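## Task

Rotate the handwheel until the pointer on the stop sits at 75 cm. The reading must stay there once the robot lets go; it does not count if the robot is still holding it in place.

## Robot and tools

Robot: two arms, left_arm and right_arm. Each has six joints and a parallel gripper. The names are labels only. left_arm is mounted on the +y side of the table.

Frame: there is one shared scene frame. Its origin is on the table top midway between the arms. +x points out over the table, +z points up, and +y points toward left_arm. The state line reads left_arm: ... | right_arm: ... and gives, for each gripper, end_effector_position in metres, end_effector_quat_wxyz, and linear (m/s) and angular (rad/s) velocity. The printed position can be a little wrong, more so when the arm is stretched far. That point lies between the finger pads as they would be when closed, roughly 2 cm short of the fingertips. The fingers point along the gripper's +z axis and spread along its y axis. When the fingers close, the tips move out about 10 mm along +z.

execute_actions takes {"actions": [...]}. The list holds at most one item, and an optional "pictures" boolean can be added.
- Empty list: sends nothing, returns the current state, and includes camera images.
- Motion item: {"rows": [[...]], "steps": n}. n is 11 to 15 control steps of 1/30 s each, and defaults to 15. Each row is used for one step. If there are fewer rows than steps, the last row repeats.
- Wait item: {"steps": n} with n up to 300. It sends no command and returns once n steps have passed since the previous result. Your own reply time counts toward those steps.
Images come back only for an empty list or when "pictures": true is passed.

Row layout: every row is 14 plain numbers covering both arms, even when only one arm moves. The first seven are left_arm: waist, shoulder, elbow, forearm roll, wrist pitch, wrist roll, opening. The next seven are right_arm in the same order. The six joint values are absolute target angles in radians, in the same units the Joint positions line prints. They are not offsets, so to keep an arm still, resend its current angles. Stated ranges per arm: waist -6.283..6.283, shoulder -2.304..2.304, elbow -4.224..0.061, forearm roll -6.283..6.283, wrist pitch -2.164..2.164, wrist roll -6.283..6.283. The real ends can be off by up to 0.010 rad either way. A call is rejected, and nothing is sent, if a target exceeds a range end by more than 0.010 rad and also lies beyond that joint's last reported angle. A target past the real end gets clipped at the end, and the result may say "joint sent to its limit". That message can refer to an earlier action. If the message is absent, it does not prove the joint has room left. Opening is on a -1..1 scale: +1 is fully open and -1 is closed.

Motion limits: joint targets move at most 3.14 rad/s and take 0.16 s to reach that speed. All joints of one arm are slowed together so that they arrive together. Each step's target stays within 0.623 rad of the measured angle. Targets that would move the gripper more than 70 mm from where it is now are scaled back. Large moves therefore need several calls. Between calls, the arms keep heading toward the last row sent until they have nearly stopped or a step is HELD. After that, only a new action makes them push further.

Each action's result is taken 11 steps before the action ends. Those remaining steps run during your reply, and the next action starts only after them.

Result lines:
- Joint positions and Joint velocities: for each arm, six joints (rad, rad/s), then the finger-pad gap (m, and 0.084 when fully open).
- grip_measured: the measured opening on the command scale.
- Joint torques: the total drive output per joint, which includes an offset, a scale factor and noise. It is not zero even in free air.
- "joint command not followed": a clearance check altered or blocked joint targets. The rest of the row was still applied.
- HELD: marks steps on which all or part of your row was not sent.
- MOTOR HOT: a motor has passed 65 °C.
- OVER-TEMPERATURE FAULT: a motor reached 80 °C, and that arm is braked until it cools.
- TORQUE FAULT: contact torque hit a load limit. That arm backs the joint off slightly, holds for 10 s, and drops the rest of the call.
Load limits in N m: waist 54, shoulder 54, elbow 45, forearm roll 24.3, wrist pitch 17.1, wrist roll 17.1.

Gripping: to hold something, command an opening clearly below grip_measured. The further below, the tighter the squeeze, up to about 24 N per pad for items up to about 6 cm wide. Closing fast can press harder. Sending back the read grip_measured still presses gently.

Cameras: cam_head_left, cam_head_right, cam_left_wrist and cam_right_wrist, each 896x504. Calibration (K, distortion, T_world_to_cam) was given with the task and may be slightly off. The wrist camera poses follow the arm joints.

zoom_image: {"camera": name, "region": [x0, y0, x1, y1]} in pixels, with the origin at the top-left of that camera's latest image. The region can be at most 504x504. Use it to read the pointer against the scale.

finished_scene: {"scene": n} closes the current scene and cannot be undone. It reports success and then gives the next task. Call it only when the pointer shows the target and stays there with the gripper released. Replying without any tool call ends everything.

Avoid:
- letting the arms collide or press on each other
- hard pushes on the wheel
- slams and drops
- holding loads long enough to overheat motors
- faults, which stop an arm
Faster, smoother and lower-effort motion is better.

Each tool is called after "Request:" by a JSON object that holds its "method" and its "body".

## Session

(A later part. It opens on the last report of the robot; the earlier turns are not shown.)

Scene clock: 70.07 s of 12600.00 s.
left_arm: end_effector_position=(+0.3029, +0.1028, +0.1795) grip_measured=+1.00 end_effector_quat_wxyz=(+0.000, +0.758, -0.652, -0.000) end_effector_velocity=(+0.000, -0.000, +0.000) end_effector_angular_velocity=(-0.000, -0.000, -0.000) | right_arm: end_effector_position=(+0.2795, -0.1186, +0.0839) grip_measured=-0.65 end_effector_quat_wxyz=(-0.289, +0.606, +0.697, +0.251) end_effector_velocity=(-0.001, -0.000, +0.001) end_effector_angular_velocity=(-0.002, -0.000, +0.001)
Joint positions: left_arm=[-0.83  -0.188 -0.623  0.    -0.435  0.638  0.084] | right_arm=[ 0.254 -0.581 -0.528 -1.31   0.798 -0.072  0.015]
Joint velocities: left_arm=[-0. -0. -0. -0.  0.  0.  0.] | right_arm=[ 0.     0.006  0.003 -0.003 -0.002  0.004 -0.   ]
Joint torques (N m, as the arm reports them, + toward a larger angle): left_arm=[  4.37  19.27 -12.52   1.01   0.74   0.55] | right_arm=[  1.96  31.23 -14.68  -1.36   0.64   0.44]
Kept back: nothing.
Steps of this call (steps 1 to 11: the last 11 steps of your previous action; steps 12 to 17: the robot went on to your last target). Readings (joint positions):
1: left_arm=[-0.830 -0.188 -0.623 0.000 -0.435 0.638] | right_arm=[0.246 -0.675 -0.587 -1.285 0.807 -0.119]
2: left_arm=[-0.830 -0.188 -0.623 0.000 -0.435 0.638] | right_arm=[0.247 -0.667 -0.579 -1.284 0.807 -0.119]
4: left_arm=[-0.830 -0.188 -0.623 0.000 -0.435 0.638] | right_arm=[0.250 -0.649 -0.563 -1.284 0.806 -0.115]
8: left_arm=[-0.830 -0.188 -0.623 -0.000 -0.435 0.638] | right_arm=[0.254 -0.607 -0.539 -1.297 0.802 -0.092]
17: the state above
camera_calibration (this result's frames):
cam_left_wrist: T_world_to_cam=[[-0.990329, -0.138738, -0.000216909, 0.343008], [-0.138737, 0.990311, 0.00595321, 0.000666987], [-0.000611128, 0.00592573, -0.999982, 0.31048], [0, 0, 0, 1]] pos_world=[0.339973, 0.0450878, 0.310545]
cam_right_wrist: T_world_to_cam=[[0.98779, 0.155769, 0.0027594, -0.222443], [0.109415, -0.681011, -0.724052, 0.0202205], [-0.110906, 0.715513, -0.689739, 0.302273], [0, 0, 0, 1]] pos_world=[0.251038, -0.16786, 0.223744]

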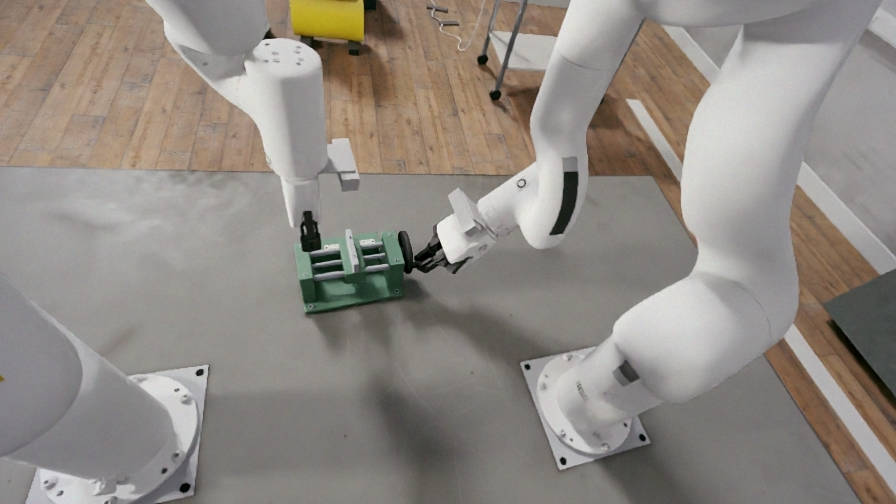

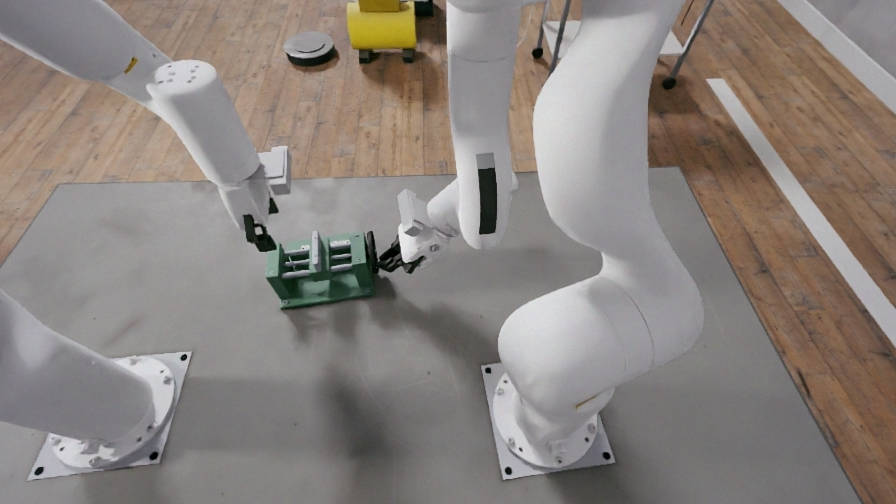

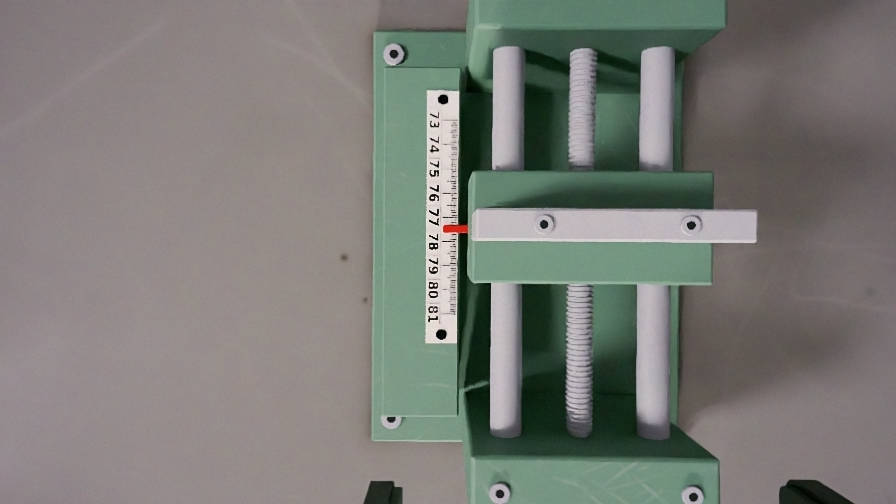

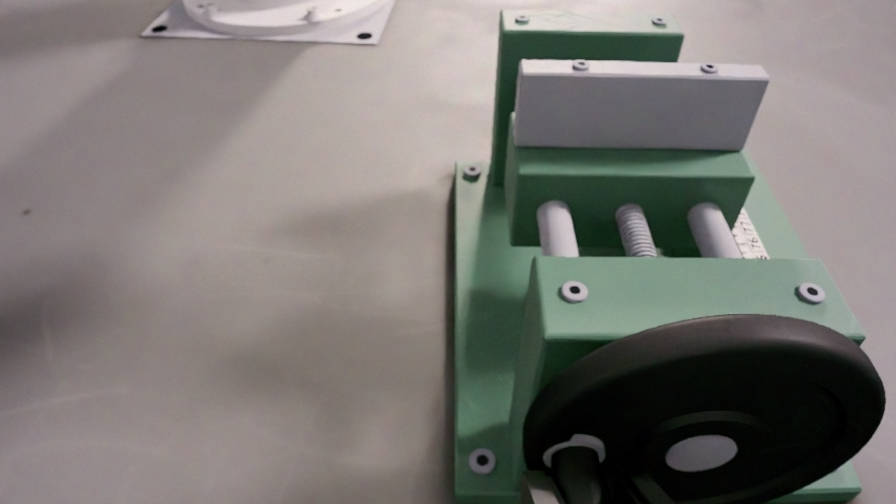

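Request:
{"method": "execute_actions", "body": {"actions": [{"rows": [[-0.831,-0.19,-0.625,0,-0.435,0.637,1,0.2546,-0.588,-0.5292,-1.3033,0.7994,-0.0802,-0.7],[-0.834,-0.192,-0.629,0,-0.436,0.634,1,0.2544,-0.5993,-0.5331,-1.2965,0.8013,-0.0903,-0.7],[-0.837,-0.196,-0.633,0,-0.437,0.631,1,0.2536,-0.6167,-0.5405,-1.2879,0.8039,-0.1038,-0.7],[-0.841,-0.201,-0.64,0,-0.438,0.627,1,0.252,-0.6379,-0.5521,-1.2805,0.8064,-0.1166,-0.7],[-0.846,-0.207,-0.646,0,-0.44,0.622,1,0.2496,-0.6598,-0.5674,-1.2768,0.808,-0.1255,-0.7],[-0.851,-0.213,-0.654,0,-0.441,0.617,1,0.2459,-0.6827,-0.5883,-1.2785,0.8083,-0.1283,-0.7],[-0.856,-0.218,-0.661,0,-0.443,0.612,1,0.2419,-0.6993,-0.6094,-1.2867,0.8067,-0.1224,-0.7],[-0.861,-0.224,-0.669,0,-0.444,0.607,1,0.238,-0.7093,-0.629,-1.2993,0.8037,-0.1097,-0.7],[-0.865,-0.23,-0.676,0,-0.446,0.602,1,0.2341,-0.7149,-0.6475,-1.3152,0.7999,-0.0924,-0.7],[-0.87,-0.235,-0.682,0,-0.447,0.598,1,0.2305,-0.716,-0.6643,-1.3334,0.7957,-0.0714,-0.7],[-0.873,-0.238,-0.687,0,-0.448,0.595,1,0.2274,-0.7129,-0.6786,-1.3531,0.7914,-0.0477,-0.7],[-0.875,-0.241,-0.69,0,-0.449,0.592,1,0.2246,-0.7058,-0.69,-1.3736,0.7874,-0.0224,-0.7],[-0.876,-0.243,-0.692,0,-0.449,0.591,1,0.2225,-0.6951,-0.6981,-1.3941,0.7839,0.0036,-0.7],[-0.876,-0.243,-0.692,0,-0.449,0.591,1,0.2209,-0.6812,-0.7025,-1.4139,0.781,0.0293,-0.7],[-0.876,-0.243,-0.692,0,-0.449,0.591,1,0.22,-0.6645,-0.7032,-1.4323,0.7788,0.0538,-0.7]], "steps": 15}]}}

Request:
{"method": "execute_actions", "body": {"actions": [{"rows": [[-0.876,-0.243,-0.692,0,-0.449,0.591,1,0.2197,-0.6456,-0.7,-1.4488,0.7771,0.0765,-0.7],[-0.876,-0.243,-0.692,0,-0.449,0.591,1,0.22,-0.6248,-0.6931,-1.4629,0.7758,0.0964,-0.7],[-0.876,-0.243,-0.692,0,-0.449,0.591,1,0.2209,-0.6031,-0.6828,-1.4739,0.7748,0.113,-0.7],[-0.876,-0.243,-0.692,0,-0.449,0.591,1,0.2225,-0.5809,-0.6694,-1.4813,0.774,0.1255,-0.7],[-0.876,-0.243,-0.692,0,-0.449,0.591,1,0.2246,-0.5594,-0.6533,-1.4848,0.7732,0.1333,-0.7],[-0.876,-0.243,-0.692,0,-0.449,0.591,1,0.2274,-0.5393,-0.6352,-1.484,0.7726,0.136,-0.7],[-0.876,-0.243,-0.692,0,-0.449,0.591,1,0.2305,-0.5217,-0.6159,-1.4787,0.7721,0.1332,-0.7],[-0.876,-0.243,-0.692,0,-0.449,0.591,1,0.2341,-0.5076,-0.5961,-1.469,0.7721,0.1247,-0.7],[-0.876,-0.243,-0.692,0,-0.449,0.591,1,0.238,-0.4979,-0.5767,-1.455,0.7726,0.1106,-0.7],[-0.876,-0.243,-0.692,0,-0.449,0.591,1,0.2419,-0.4933,-0.5586,-1.4372,0.7739,0.0913,-0.7],[-0.876,-0.243,-0.692,0,-0.449,0.591,1,0.2457,-0.4941,-0.5428,-1.4164,0.7761,0.0676,-0.7],[-0.876,-0.243,-0.692,0,-0.449,0.591,1,0.2492,-0.5005,-0.5299,-1.3937,0.7793,0.0405,-0.7],[-0.876,-0.243,-0.692,0,-0.449,0.591,1,0.2521,-0.5123,-0.5207,-1.37,0.7832,0.0113,-0.7],[-0.876,-0.243,-0.692,0,-0.449,0.591,1,0.2544,-0.5289,-0.5156,-1.3467,0.7879,-0.0185,-0.7],[-0.876,-0.243,-0.692,0,-0.449,0.591,1,0.2558,-0.5493,-0.5149,-1.325,0.7929,-0.0474,-0.7]], "steps": 15}]}}

Request:
{"method": "execute_actions", "body": {"actions": [{"rows": [[-0.876,-0.243,-0.692,0,-0.449,0.591,1,0.2563,-0.5725,-0.5186,-1.306,0.7978,-0.0737,-0.7],[-0.876,-0.243,-0.692,0,-0.449,0.591,1,0.2558,-0.5972,-0.5266,-1.2909,0.8022,-0.0962,-0.7],[-0.876,-0.243,-0.692,0,-0.449,0.591,1,0.2544,-0.6219,-0.5383,-1.2801,0.8058,-0.1137,-0.7],[-0.876,-0.243,-0.692,0,-0.449,0.591,1,0.2521,-0.6456,-0.5533,-1.2744,0.8081,-0.1253,-0.7],[-0.876,-0.243,-0.692,0,-0.449,0.591,1,0.2492,-0.6669,-0.5707,-1.2737,0.8091,-0.1306,-0.7],[-0.876,-0.243,-0.692,0,-0.449,0.591,1,0.2457,-0.6851,-0.5897,-1.2779,0.8086,-0.1295,-0.7],[-0.876,-0.243,-0.692,0,-0.449,0.591,1,0.2419,-0.6993,-0.6094,-1.2867,0.8067,-0.1224,-0.7],[-0.876,-0.243,-0.692,0,-0.449,0.591,1,0.238,-0.7093,-0.629,-1.2993,0.8037,-0.1097,-0.7],[-0.876,-0.243,-0.692,0,-0.449,0.591,1,0.2341,-0.7149,-0.6475,-1.3152,0.7999,-0.0924,-0.7],[-0.876,-0.243,-0.692,0,-0.449,0.591,1,0.2305,-0.716,-0.6643,-1.3334,0.7957,-0.0714,-0.7],[-0.876,-0.243,-0.692,0,-0.449,0.591,1,0.2274,-0.7129,-0.6786,-1.3531,0.7914,-0.0477,-0.7],[-0.876,-0.243,-0.692,0,-0.449,0.591,1,0.2246,-0.7058,-0.69,-1.3736,0.7874,-0.0224,-0.7],[-0.876,-0.243,-0.692,0,-0.449,0.591,1,0.2225,-0.6951,-0.6981,-1.3941,0.7839,0.0036,-0.7],[-0.876,-0.243,-0.692,0,-0.449,0.591,1,0.2209,-0.6812,-0.7025,-1.4139,0.781,0.0293,-0.7],[-0.876,-0.243,-0.692,0,-0.449,0.591,1,0.22,-0.6645,-0.7032,-1.4323,0.7788,0.0538,-0.7]], "steps": 15}]}}

Request:
{"method": "execute_actions", "body": {"actions": [{"rows": [[-0.876,-0.243,-0.692,0,-0.449,0.591,1,0.2202,-0.6506,-0.6986,-1.4418,0.778,0.0673,-0.7],[-0.876,-0.243,-0.692,0,-0.449,0.591,1,0.2207,-0.6428,-0.694,-1.4446,0.7778,0.072,-0.7]], "steps": 11}]}}

Request:
{"method": "execute_actions", "body": {"actions": [{"steps": 13}], "pictures": true}}

Scene clock: 87.93 s of 12600.00 s.
left_arm: end_effector_position=(+0.3032, +0.1011, +0.1796) grip_measured=+1.00 end_effector_quat_wxyz=(+0.000, +0.758, -0.652, +0.000) end_effector_velocity=(+0.006, -0.037, +0.002) end_effector_angular_velocity=(-0.002, -0.002, -0.001) | right_arm: end_effector_position=(+0.2800, -0.1185, +0.0808) grip_measured=-0.65 end_effector_quat_wxyz=(-0.289, +0.606, +0.697, +0.251) end_effector_velocity=(+0.011, +0.002, -0.076) end_effector_angular_velocity=(-0.002, +0.000, -0.000)
Joint positions: left_arm=[-0.832 -0.191 -0.627 -0.    -0.436  0.635  0.084] | right_arm=[ 0.254 -0.591 -0.531 -1.302  0.8   -0.083  0.015]
Joint velocities: left_arm=[-0.055 -0.061 -0.08  -0.    -0.016 -0.055  0.   ] | right_arm=[-0.006 -0.253 -0.09   0.147  0.041 -0.219 -0.   ]
Joint torques (N m, as the arm reports them, + toward a larger angle): left_arm=[  1.76  16.34 -13.66   1.31   0.55   0.32] | right_arm=[  0.36  17.17 -18.8    0.55   0.67   0.09]
Steps of this call (steps 1 to 15: the robot went on to your last target; steps 16 to 532: nothing new was sent; steps 533 to 536: the first 4 steps of this action). Readings (joint positions):
533: left_arm=[-0.830 -0.188 -0.623 -0.000 -0.435 0.638] | right_arm=[0.254 -0.580 -0.528 -1.310 0.798 -0.071]
534: left_arm=[-0.830 -0.188 -0.623 -0.000 -0.435 0.638] | right_arm=[0.254 -0.581 -0.528 -1.309 0.798 -0.073]
536: the state above

Scene clock: 88.43 s of 12600.00 s.
left_arm: end_effector_position=(+0.3071, +0.0721, +0.1794) grip_measured=+1.00 end_effector_quat_wxyz=(+0.000, +0.758, -0.652, -0.000) end_effector_velocity=(+0.001, -0.005, +0.000) end_effector_angular_velocity=(+0.000, +0.000, +0.002) | right_arm: end_effector_position=(+0.3442, -0.1096, +0.0821) grip_measured=-0.65 end_effector_quat_wxyz=(-0.288, +0.606, +0.697, +0.252) end_effector_velocity=(+0.021, +0.003, +0.202) end_effector_angular_velocity=(+0.002, +0.004, +0.007)
Joint positions: left_arm=[-0.875 -0.242 -0.691 -0.    -0.449  0.592  0.084] | right_arm=[ 0.221 -0.652 -0.695 -1.433  0.779  0.057  0.015]
Joint velocities: left_arm=[-0.006 -0.008 -0.012  0.    -0.003 -0.009  0.   ] | right_arm=[-0.012  0.533  0.084 -0.473 -0.058  0.638  0.   ]
Joint torques (N m, as the arm reports them, + toward a larger angle): left_arm=[  2.6   20.98 -11.98   1.31   0.74   0.49] | right_arm=[  6.87  37.67 -10.12  -1.8    1.15  -0.04]
Steps of this call (steps 1 to 11: the last 11 steps of your previous action; steps 12 to 15: the first 4 steps of this action). Readings (joint positions):
12: left_arm=[-0.874 -0.240 -0.689 0.000 -0.448 0.594] | right_arm=[0.224 -0.694 -0.688 -1.380 0.787 -0.012]
13: left_arm=[-0.875 -0.241 -0.690 0.000 -0.448 0.593] | right_arm=[0.223 -0.683 -0.693 -1.399 0.784 0.011]
15: the state above

Scene clock: 88.93 s of 12600.00 s.
left_arm: end_effector_position=(+0.3072, +0.0716, +0.1794) grip_measured=+1.00 end_effector_quat_wxyz=(+0.000, +0.758, -0.652, -0.000) end_effector_velocity=(+0.000, +0.000, +0.000) end_effector_angular_velocity=(-0.000, -0.000, -0.000) | right_arm: end_effector_position=(+0.2794, -0.1185, +0.0895) grip_measured=-0.65 end_effector_quat_wxyz=(-0.290, +0.606, +0.697, +0.250) end_effector_velocity=(-0.023, -0.002, -0.202) end_effector_angular_velocity=(-0.006, +0.002, -0.004)
Joint positions: left_arm=[-0.876 -0.243 -0.692 -0.    -0.449  0.591  0.084] | right_arm=[ 0.254 -0.563 -0.524 -1.325  0.795 -0.05   0.015]
Joint velocities: left_arm=[ 0.    -0.    -0.    -0.     0.     0.001  0.   ] | right_arm=[ 0.021 -0.625 -0.097  0.525  0.124 -0.714 -0.   ]
Joint torques (N m, as the arm reports them, + toward a larger angle): left_arm=[  2.68  20.94 -12.57   2.11   0.37   0.53] | right_arm=[  3.16  19.45 -15.    -2.42   0.72   0.47]
Steps of this call (steps 1 to 11: the last 11 steps of your previous action; steps 12 to 15: the first 4 steps of this action). Readings (joint positions):
12: left_arm=[-0.876 -0.243 -0.692 -0.000 -0.449 0.591] | right_arm=[0.249 -0.514 -0.533 -1.385 0.783 0.027]
13: left_arm=[-0.876 -0.243 -0.692 -0.000 -0.449 0.591] | right_arm=[0.251 -0.527 -0.526 -1.364 0.786 0.001]
15: the state above

Scene clock: 89.30 s of 12600.00 s.
left_arm: end_effector_position=(+0.3072, +0.0716, +0.1794) grip_measured=+1.00 end_effector_quat_wxyz=(+0.000, +0.758, -0.652, -0.000) end_effector_velocity=(-0.000, +0.000, -0.000) end_effector_angular_velocity=(+0.001, +0.001, +0.001) | right_arm: end_effector_position=(+0.3302, -0.1116, +0.0589) grip_measured=-0.65 end_effector_quat_wxyz=(-0.288, +0.606, +0.697, +0.251) end_effector_velocity=(+0.183, +0.027, +0.124) end_effector_angular_velocity=(+0.021, -0.048, -0.013)
Joint positions: left_arm=[-0.876 -0.243 -0.692 -0.    -0.449  0.591  0.084] | right_arm=[ 0.228 -0.703 -0.678 -1.362  0.789 -0.034  0.015]
Joint velocities: left_arm=[ 0.    -0.     0.001 -0.    -0.    -0.001  0.   ] | right_arm=[-0.084  0.189 -0.339 -0.534 -0.096  0.658  0.   ]
Joint torques (N m, as the arm reports them, + toward a larger angle): left_arm=[  3.37  19.87 -12.1    1.29   0.79   0.58] | right_arm=[ 5.21 47.9  -4.62 -3.3   1.82  0.36]
Kept back: the last 11 steps of this action.
Steps of this call (steps 1 to 11: the last 11 steps of your previous action). Readings (joint positions):
1: left_arm=[-0.876 -0.243 -0.692 -0.000 -0.449 0.591] | right_arm=[0.255 -0.585 -0.529 -1.309 0.798 -0.072]
2: left_arm=[-0.876 -0.243 -0.692 -0.000 -0.449 0.591] | right_arm=[0.254 -0.607 -0.538 -1.297 0.802 -0.090]
4: left_arm=[-0.876 -0.243 -0.692 0.000 -0.449 0.591] | right_arm=[0.250 -0.651 -0.565 -1.285 0.806 -0.113]
8: left_arm=[-0.876 -0.243 -0.692 0.000 -0.449 0.591] | right_arm=[0.237 -0.703 -0.635 -1.314 0.800 -0.091]
11: the state above

Scene clock: 89.73 s of 12600.00 s.
left_arm: end_effector_position=(+0.3072, +0.0716, +0.1794) grip_measured=+1.00 end_effector_quat_wxyz=(+0.000, +0.758, -0.652, -0.000) end_effector_velocity=(+0.000, -0.000, +0.000) end_effector_angular_velocity=(-0.001, -0.001, +0.001) | right_arm: end_effector_position=(+0.3443, -0.1095, +0.0854) grip_measured=-0.65 end_effector_quat_wxyz=(-0.289, +0.606, +0.697, +0.251) end_effector_velocity=(-0.000, -0.000, +0.001) end_effector_angular_velocity=(-0.002, +0.001, +0.002)
Joint positions: left_arm=[-0.876 -0.243 -0.692  0.    -0.449  0.591  0.084] | right_arm=[ 0.221 -0.643 -0.694 -1.444  0.778  0.071  0.015]
Joint velocities: left_arm=[ 0.     0.    -0.001  0.     0.    -0.001  0.   ] | right_arm=[ 0.     0.003  0.    -0.006 -0.002  0.006 -0.   ]
Joint torques (N m, as the arm reports them, + toward a larger angle): left_arm=[  3.63  20.28 -13.12   1.38   0.75   0.63] | right_arm=[  7.03  32.78 -10.29  -2.34   1.51   0.42]
Kept back: nothing.
Steps of this call (steps 1 to 11: the last 11 steps of your previous action; steps 12 to 13: the robot went on to your last target). Readings (joint positions):
1: left_arm=[-0.876 -0.243 -0.692 0.000 -0.449 0.591] | right_arm=[0.225 -0.694 -0.687 -1.380 0.786 -0.012]
2: left_arm=[-0.876 -0.243 -0.692 -0.000 -0.449 0.591] | right_arm=[0.223 -0.683 -0.693 -1.398 0.783 0.011]
4: left_arm=[-0.876 -0.243 -0.692 0.000 -0.449 0.591] | right_arm=[0.221 -0.659 -0.695 -1.426 0.780 0.046]
8: left_arm=[-0.876 -0.243 -0.692 -0.000 -0.449 0.591] | right_arm=[0.221 -0.645 -0.694 -1.441 0.778 0.068]
13: the state above
camera_calibration (this result's frames):
cam_left_wrist: T_world_to_cam=[[-0.99019, -0.139728, -0.000216641, 0.342954], [-0.139727, 0.990172, 0.00595385, 0.0324056], [-0.000617409, 0.00592571, -0.999982, 0.310532], [0, 0, 0, 1]] pos_world=[0.344309, 0.0139931, 0.310408]
cam_right_wrist: T_world_to_cam=[[0.98788, 0.155188, 0.00302801, -0.287952], [0.109225, -0.681167, -0.723935, 0.0204269], [-0.110283, 0.715492, -0.689861, 0.303784], [0, 0, 0, 1]] pos_world=[0.315733, -0.158754, 0.225228]

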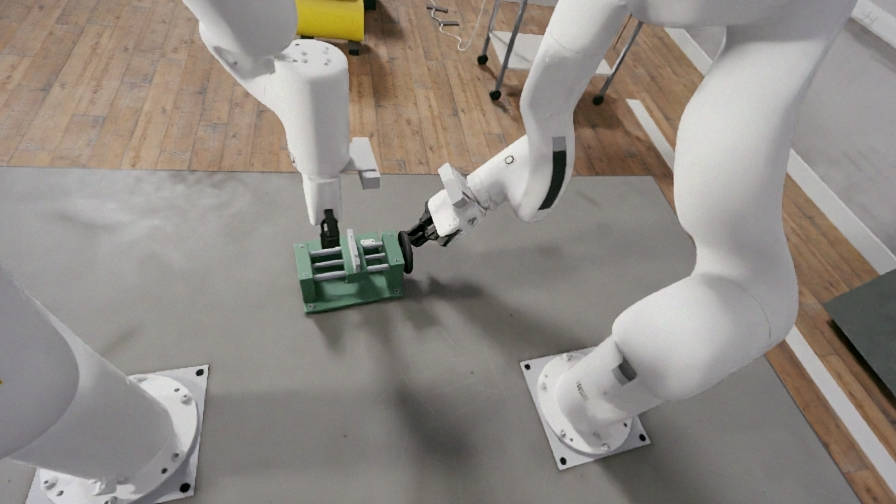

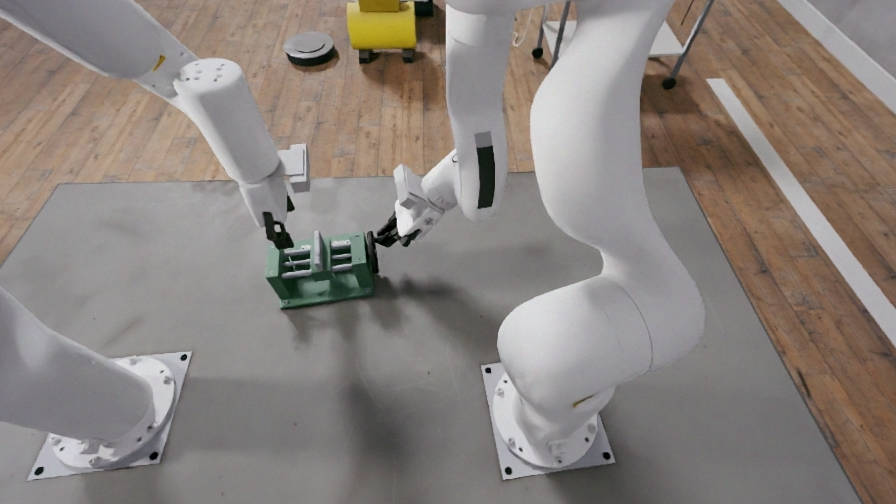

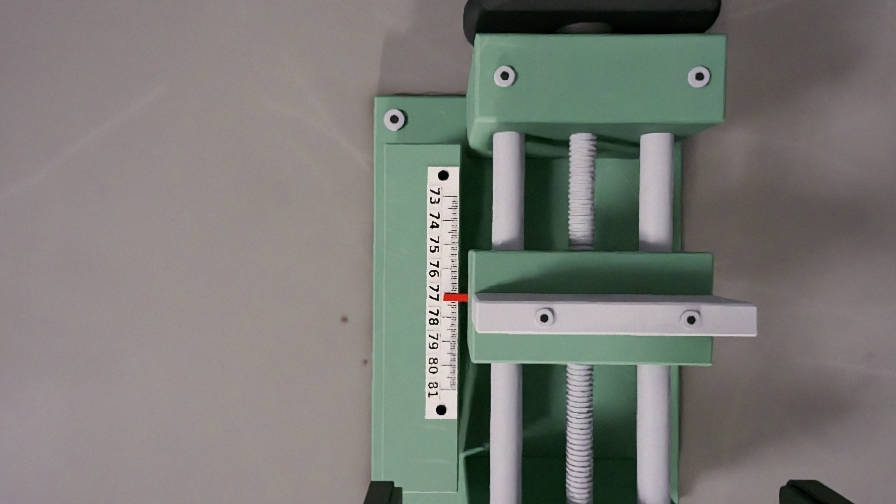

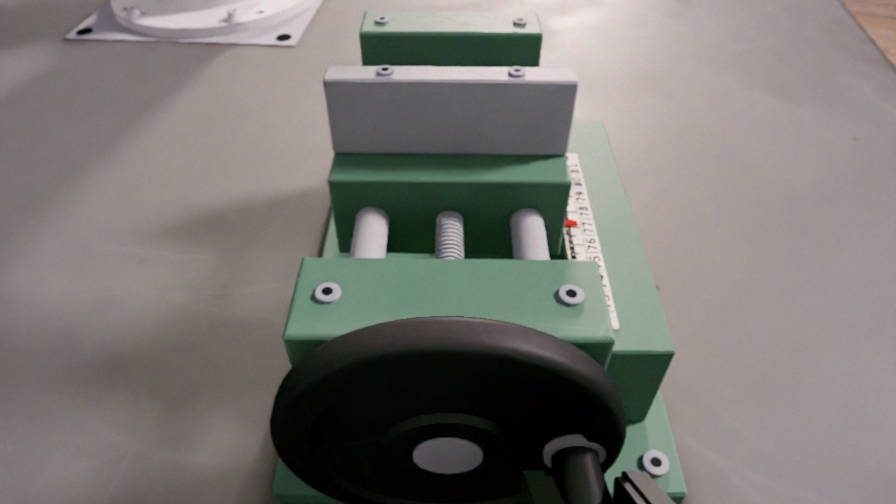

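Request:
{"method": "execute_actions", "body": {"actions": []}}

Request:
{"method": "zoom_image", "body": {"camera": "cam_left_wrist", "region": [380, 140, 540, 340]}}

Scene clock: 92.70 s of 12600.00 s.
left_arm: end_effector_position=(+0.3072, +0.0716, +0.1794) grip_measured=+1.00 end_effector_quat_wxyz=(+0.000, +0.758, -0.652, -0.000) end_effector_velocity=(-0.000, -0.000, -0.000) end_effector_angular_velocity=(+0.000, +0.000, -0.000) | right_arm: end_effector_position=(+0.3443, -0.1095, +0.0855) grip_measured=-0.65 end_effector_quat_wxyz=(-0.289, +0.606, +0.697, +0.251) end_effector_velocity=(-0.001, -0.000, -0.000) end_effector_angular_velocity=(-0.001, +0.001, -0.000)
Joint positions: left_arm=[-0.876 -0.243 -0.692  0.    -0.449  0.591  0.084] | right_arm=[ 0.221 -0.643 -0.694 -1.445  0.778  0.072  0.015]
Joint velocities: left_arm=[-0.  0.  0. -0. -0. -0. -0.] | right_arm=[ 0.    -0.001  0.001  0.001 -0.     0.     0.   ]
Joint torques (N m, as the arm reports them, + toward a larger angle): left_arm=[  1.67  19.3  -13.32   1.83   0.7    0.43] | right_arm=[  8.    31.04 -11.17  -3.07   1.83   0.43]
Kept back: nothing.
Steps of this call (steps 1 to 30: the robot went on to your last target; steps 31 to 89: nothing new was sent). Readings (joint positions):
1: left_arm=[-0.876 -0.243 -0.692 -0.000 -0.449 0.591] | right_arm=[0.221 -0.643 -0.694 -1.444 0.778 0.072]
2: left_arm=[-0.876 -0.243 -0.692 -0.000 -0.449 0.591] | right_arm=[0.221 -0.643 -0.694 -1.444 0.778 0.072]
4: left_arm=[-0.876 -0.243 -0.692 0.000 -0.449 0.591] | right_arm=[0.221 -0.643 -0.694 -1.444 0.778 0.072]
8: left_arm=[-0.876 -0.243 -0.692 -0.000 -0.449 0.591] | right_arm=[0.221 -0.643 -0.694 -1.445 0.778 0.072]
89: the state above
All arms were judged still, so your last target was given up. Only a new action makes them travel on or press farther. Fingers that are still opening or closing keep moving.
camera_calibration (this result's frames):
cam_left_wrist: T_world_to_cam=[[-0.99019, -0.139728, -0.000216783, 0.342954], [-0.139727, 0.990172, 0.00595369, 0.0324057], [-0.000617245, 0.00592558, -0.999982, 0.310532], [0, 0, 0, 1]] pos_world=[0.344309, 0.013993, 0.310408]
cam_right_wrist: T_world_to_cam=[[0.987825, 0.155538, 0.00305565, -0.287902], [0.109476, -0.681061, -0.723996, 0.0205326], [-0.110528, 0.715516, -0.689797, 0.303961], [0, 0, 0, 1]] pos_world=[0.315746, -0.158725, 0.225416]

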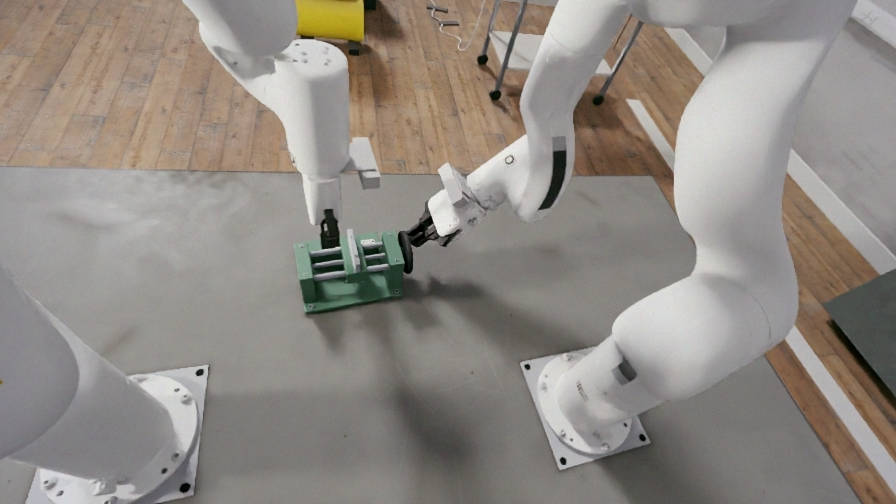

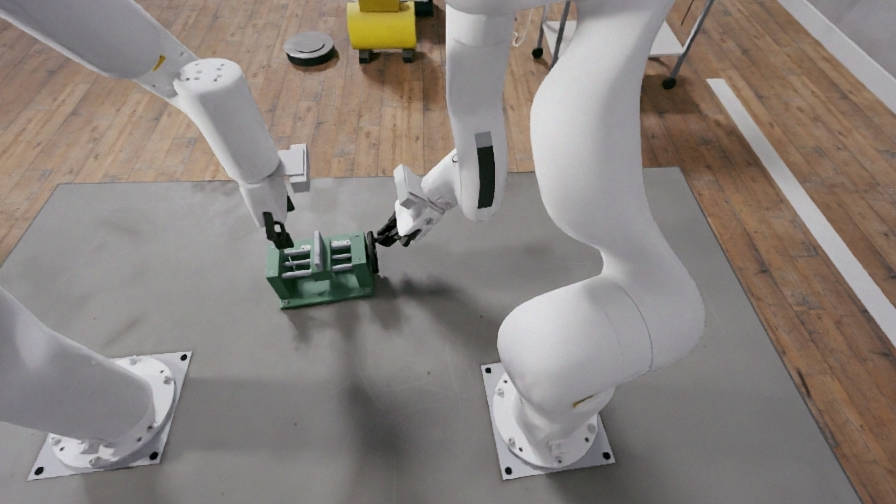

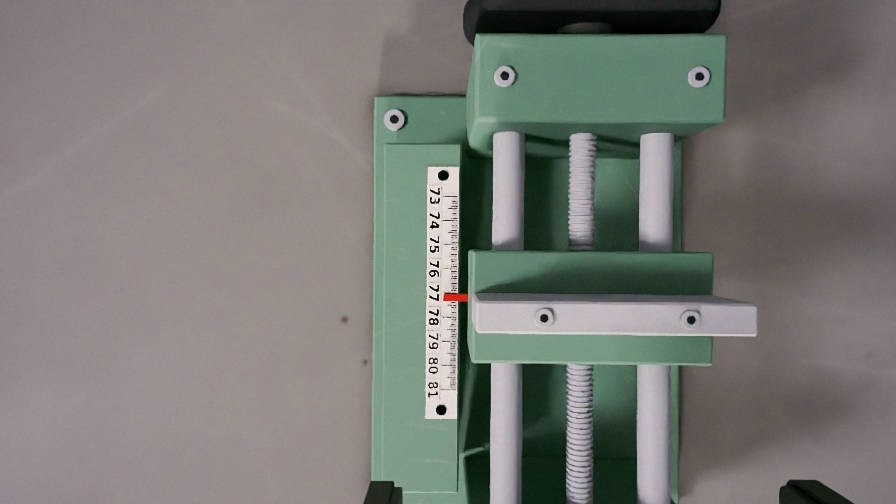

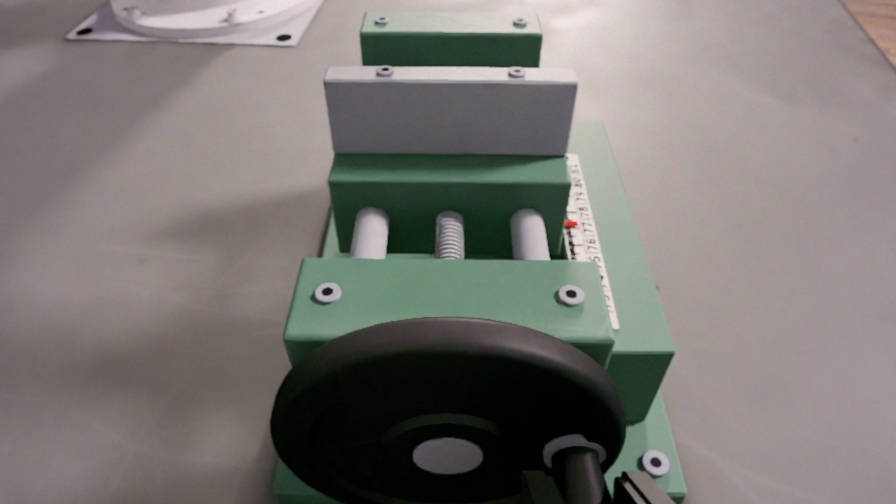

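Region (380, 140, 540, 340) of cam_left_wrist's 896x504 image, scaled by 2.520, with more detail than that image has; it fills the left 403 columns of this view, and the rest is white.

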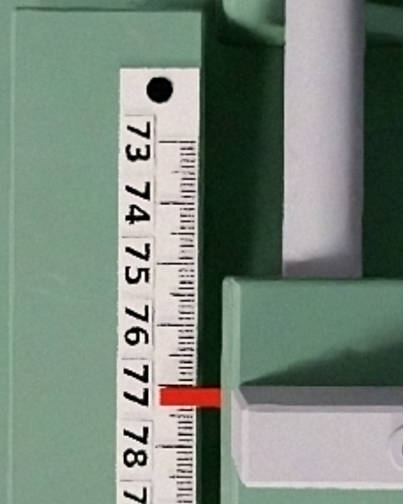

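Request:
{"method": "zoom_image", "body": {"camera": "cam_left_wrist", "region": [420, 235, 490, 325]}}

Region (420, 235, 490, 325) of cam_left_wrist's 896x504 image, scaled by 5.600, with more detail than that image has.

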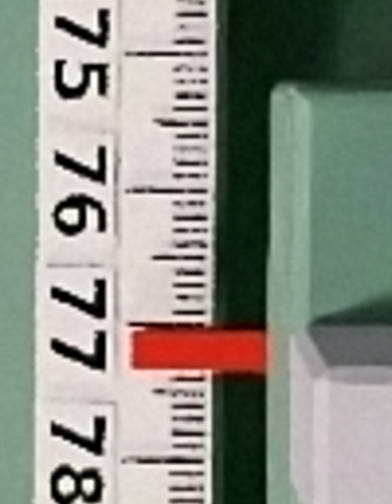

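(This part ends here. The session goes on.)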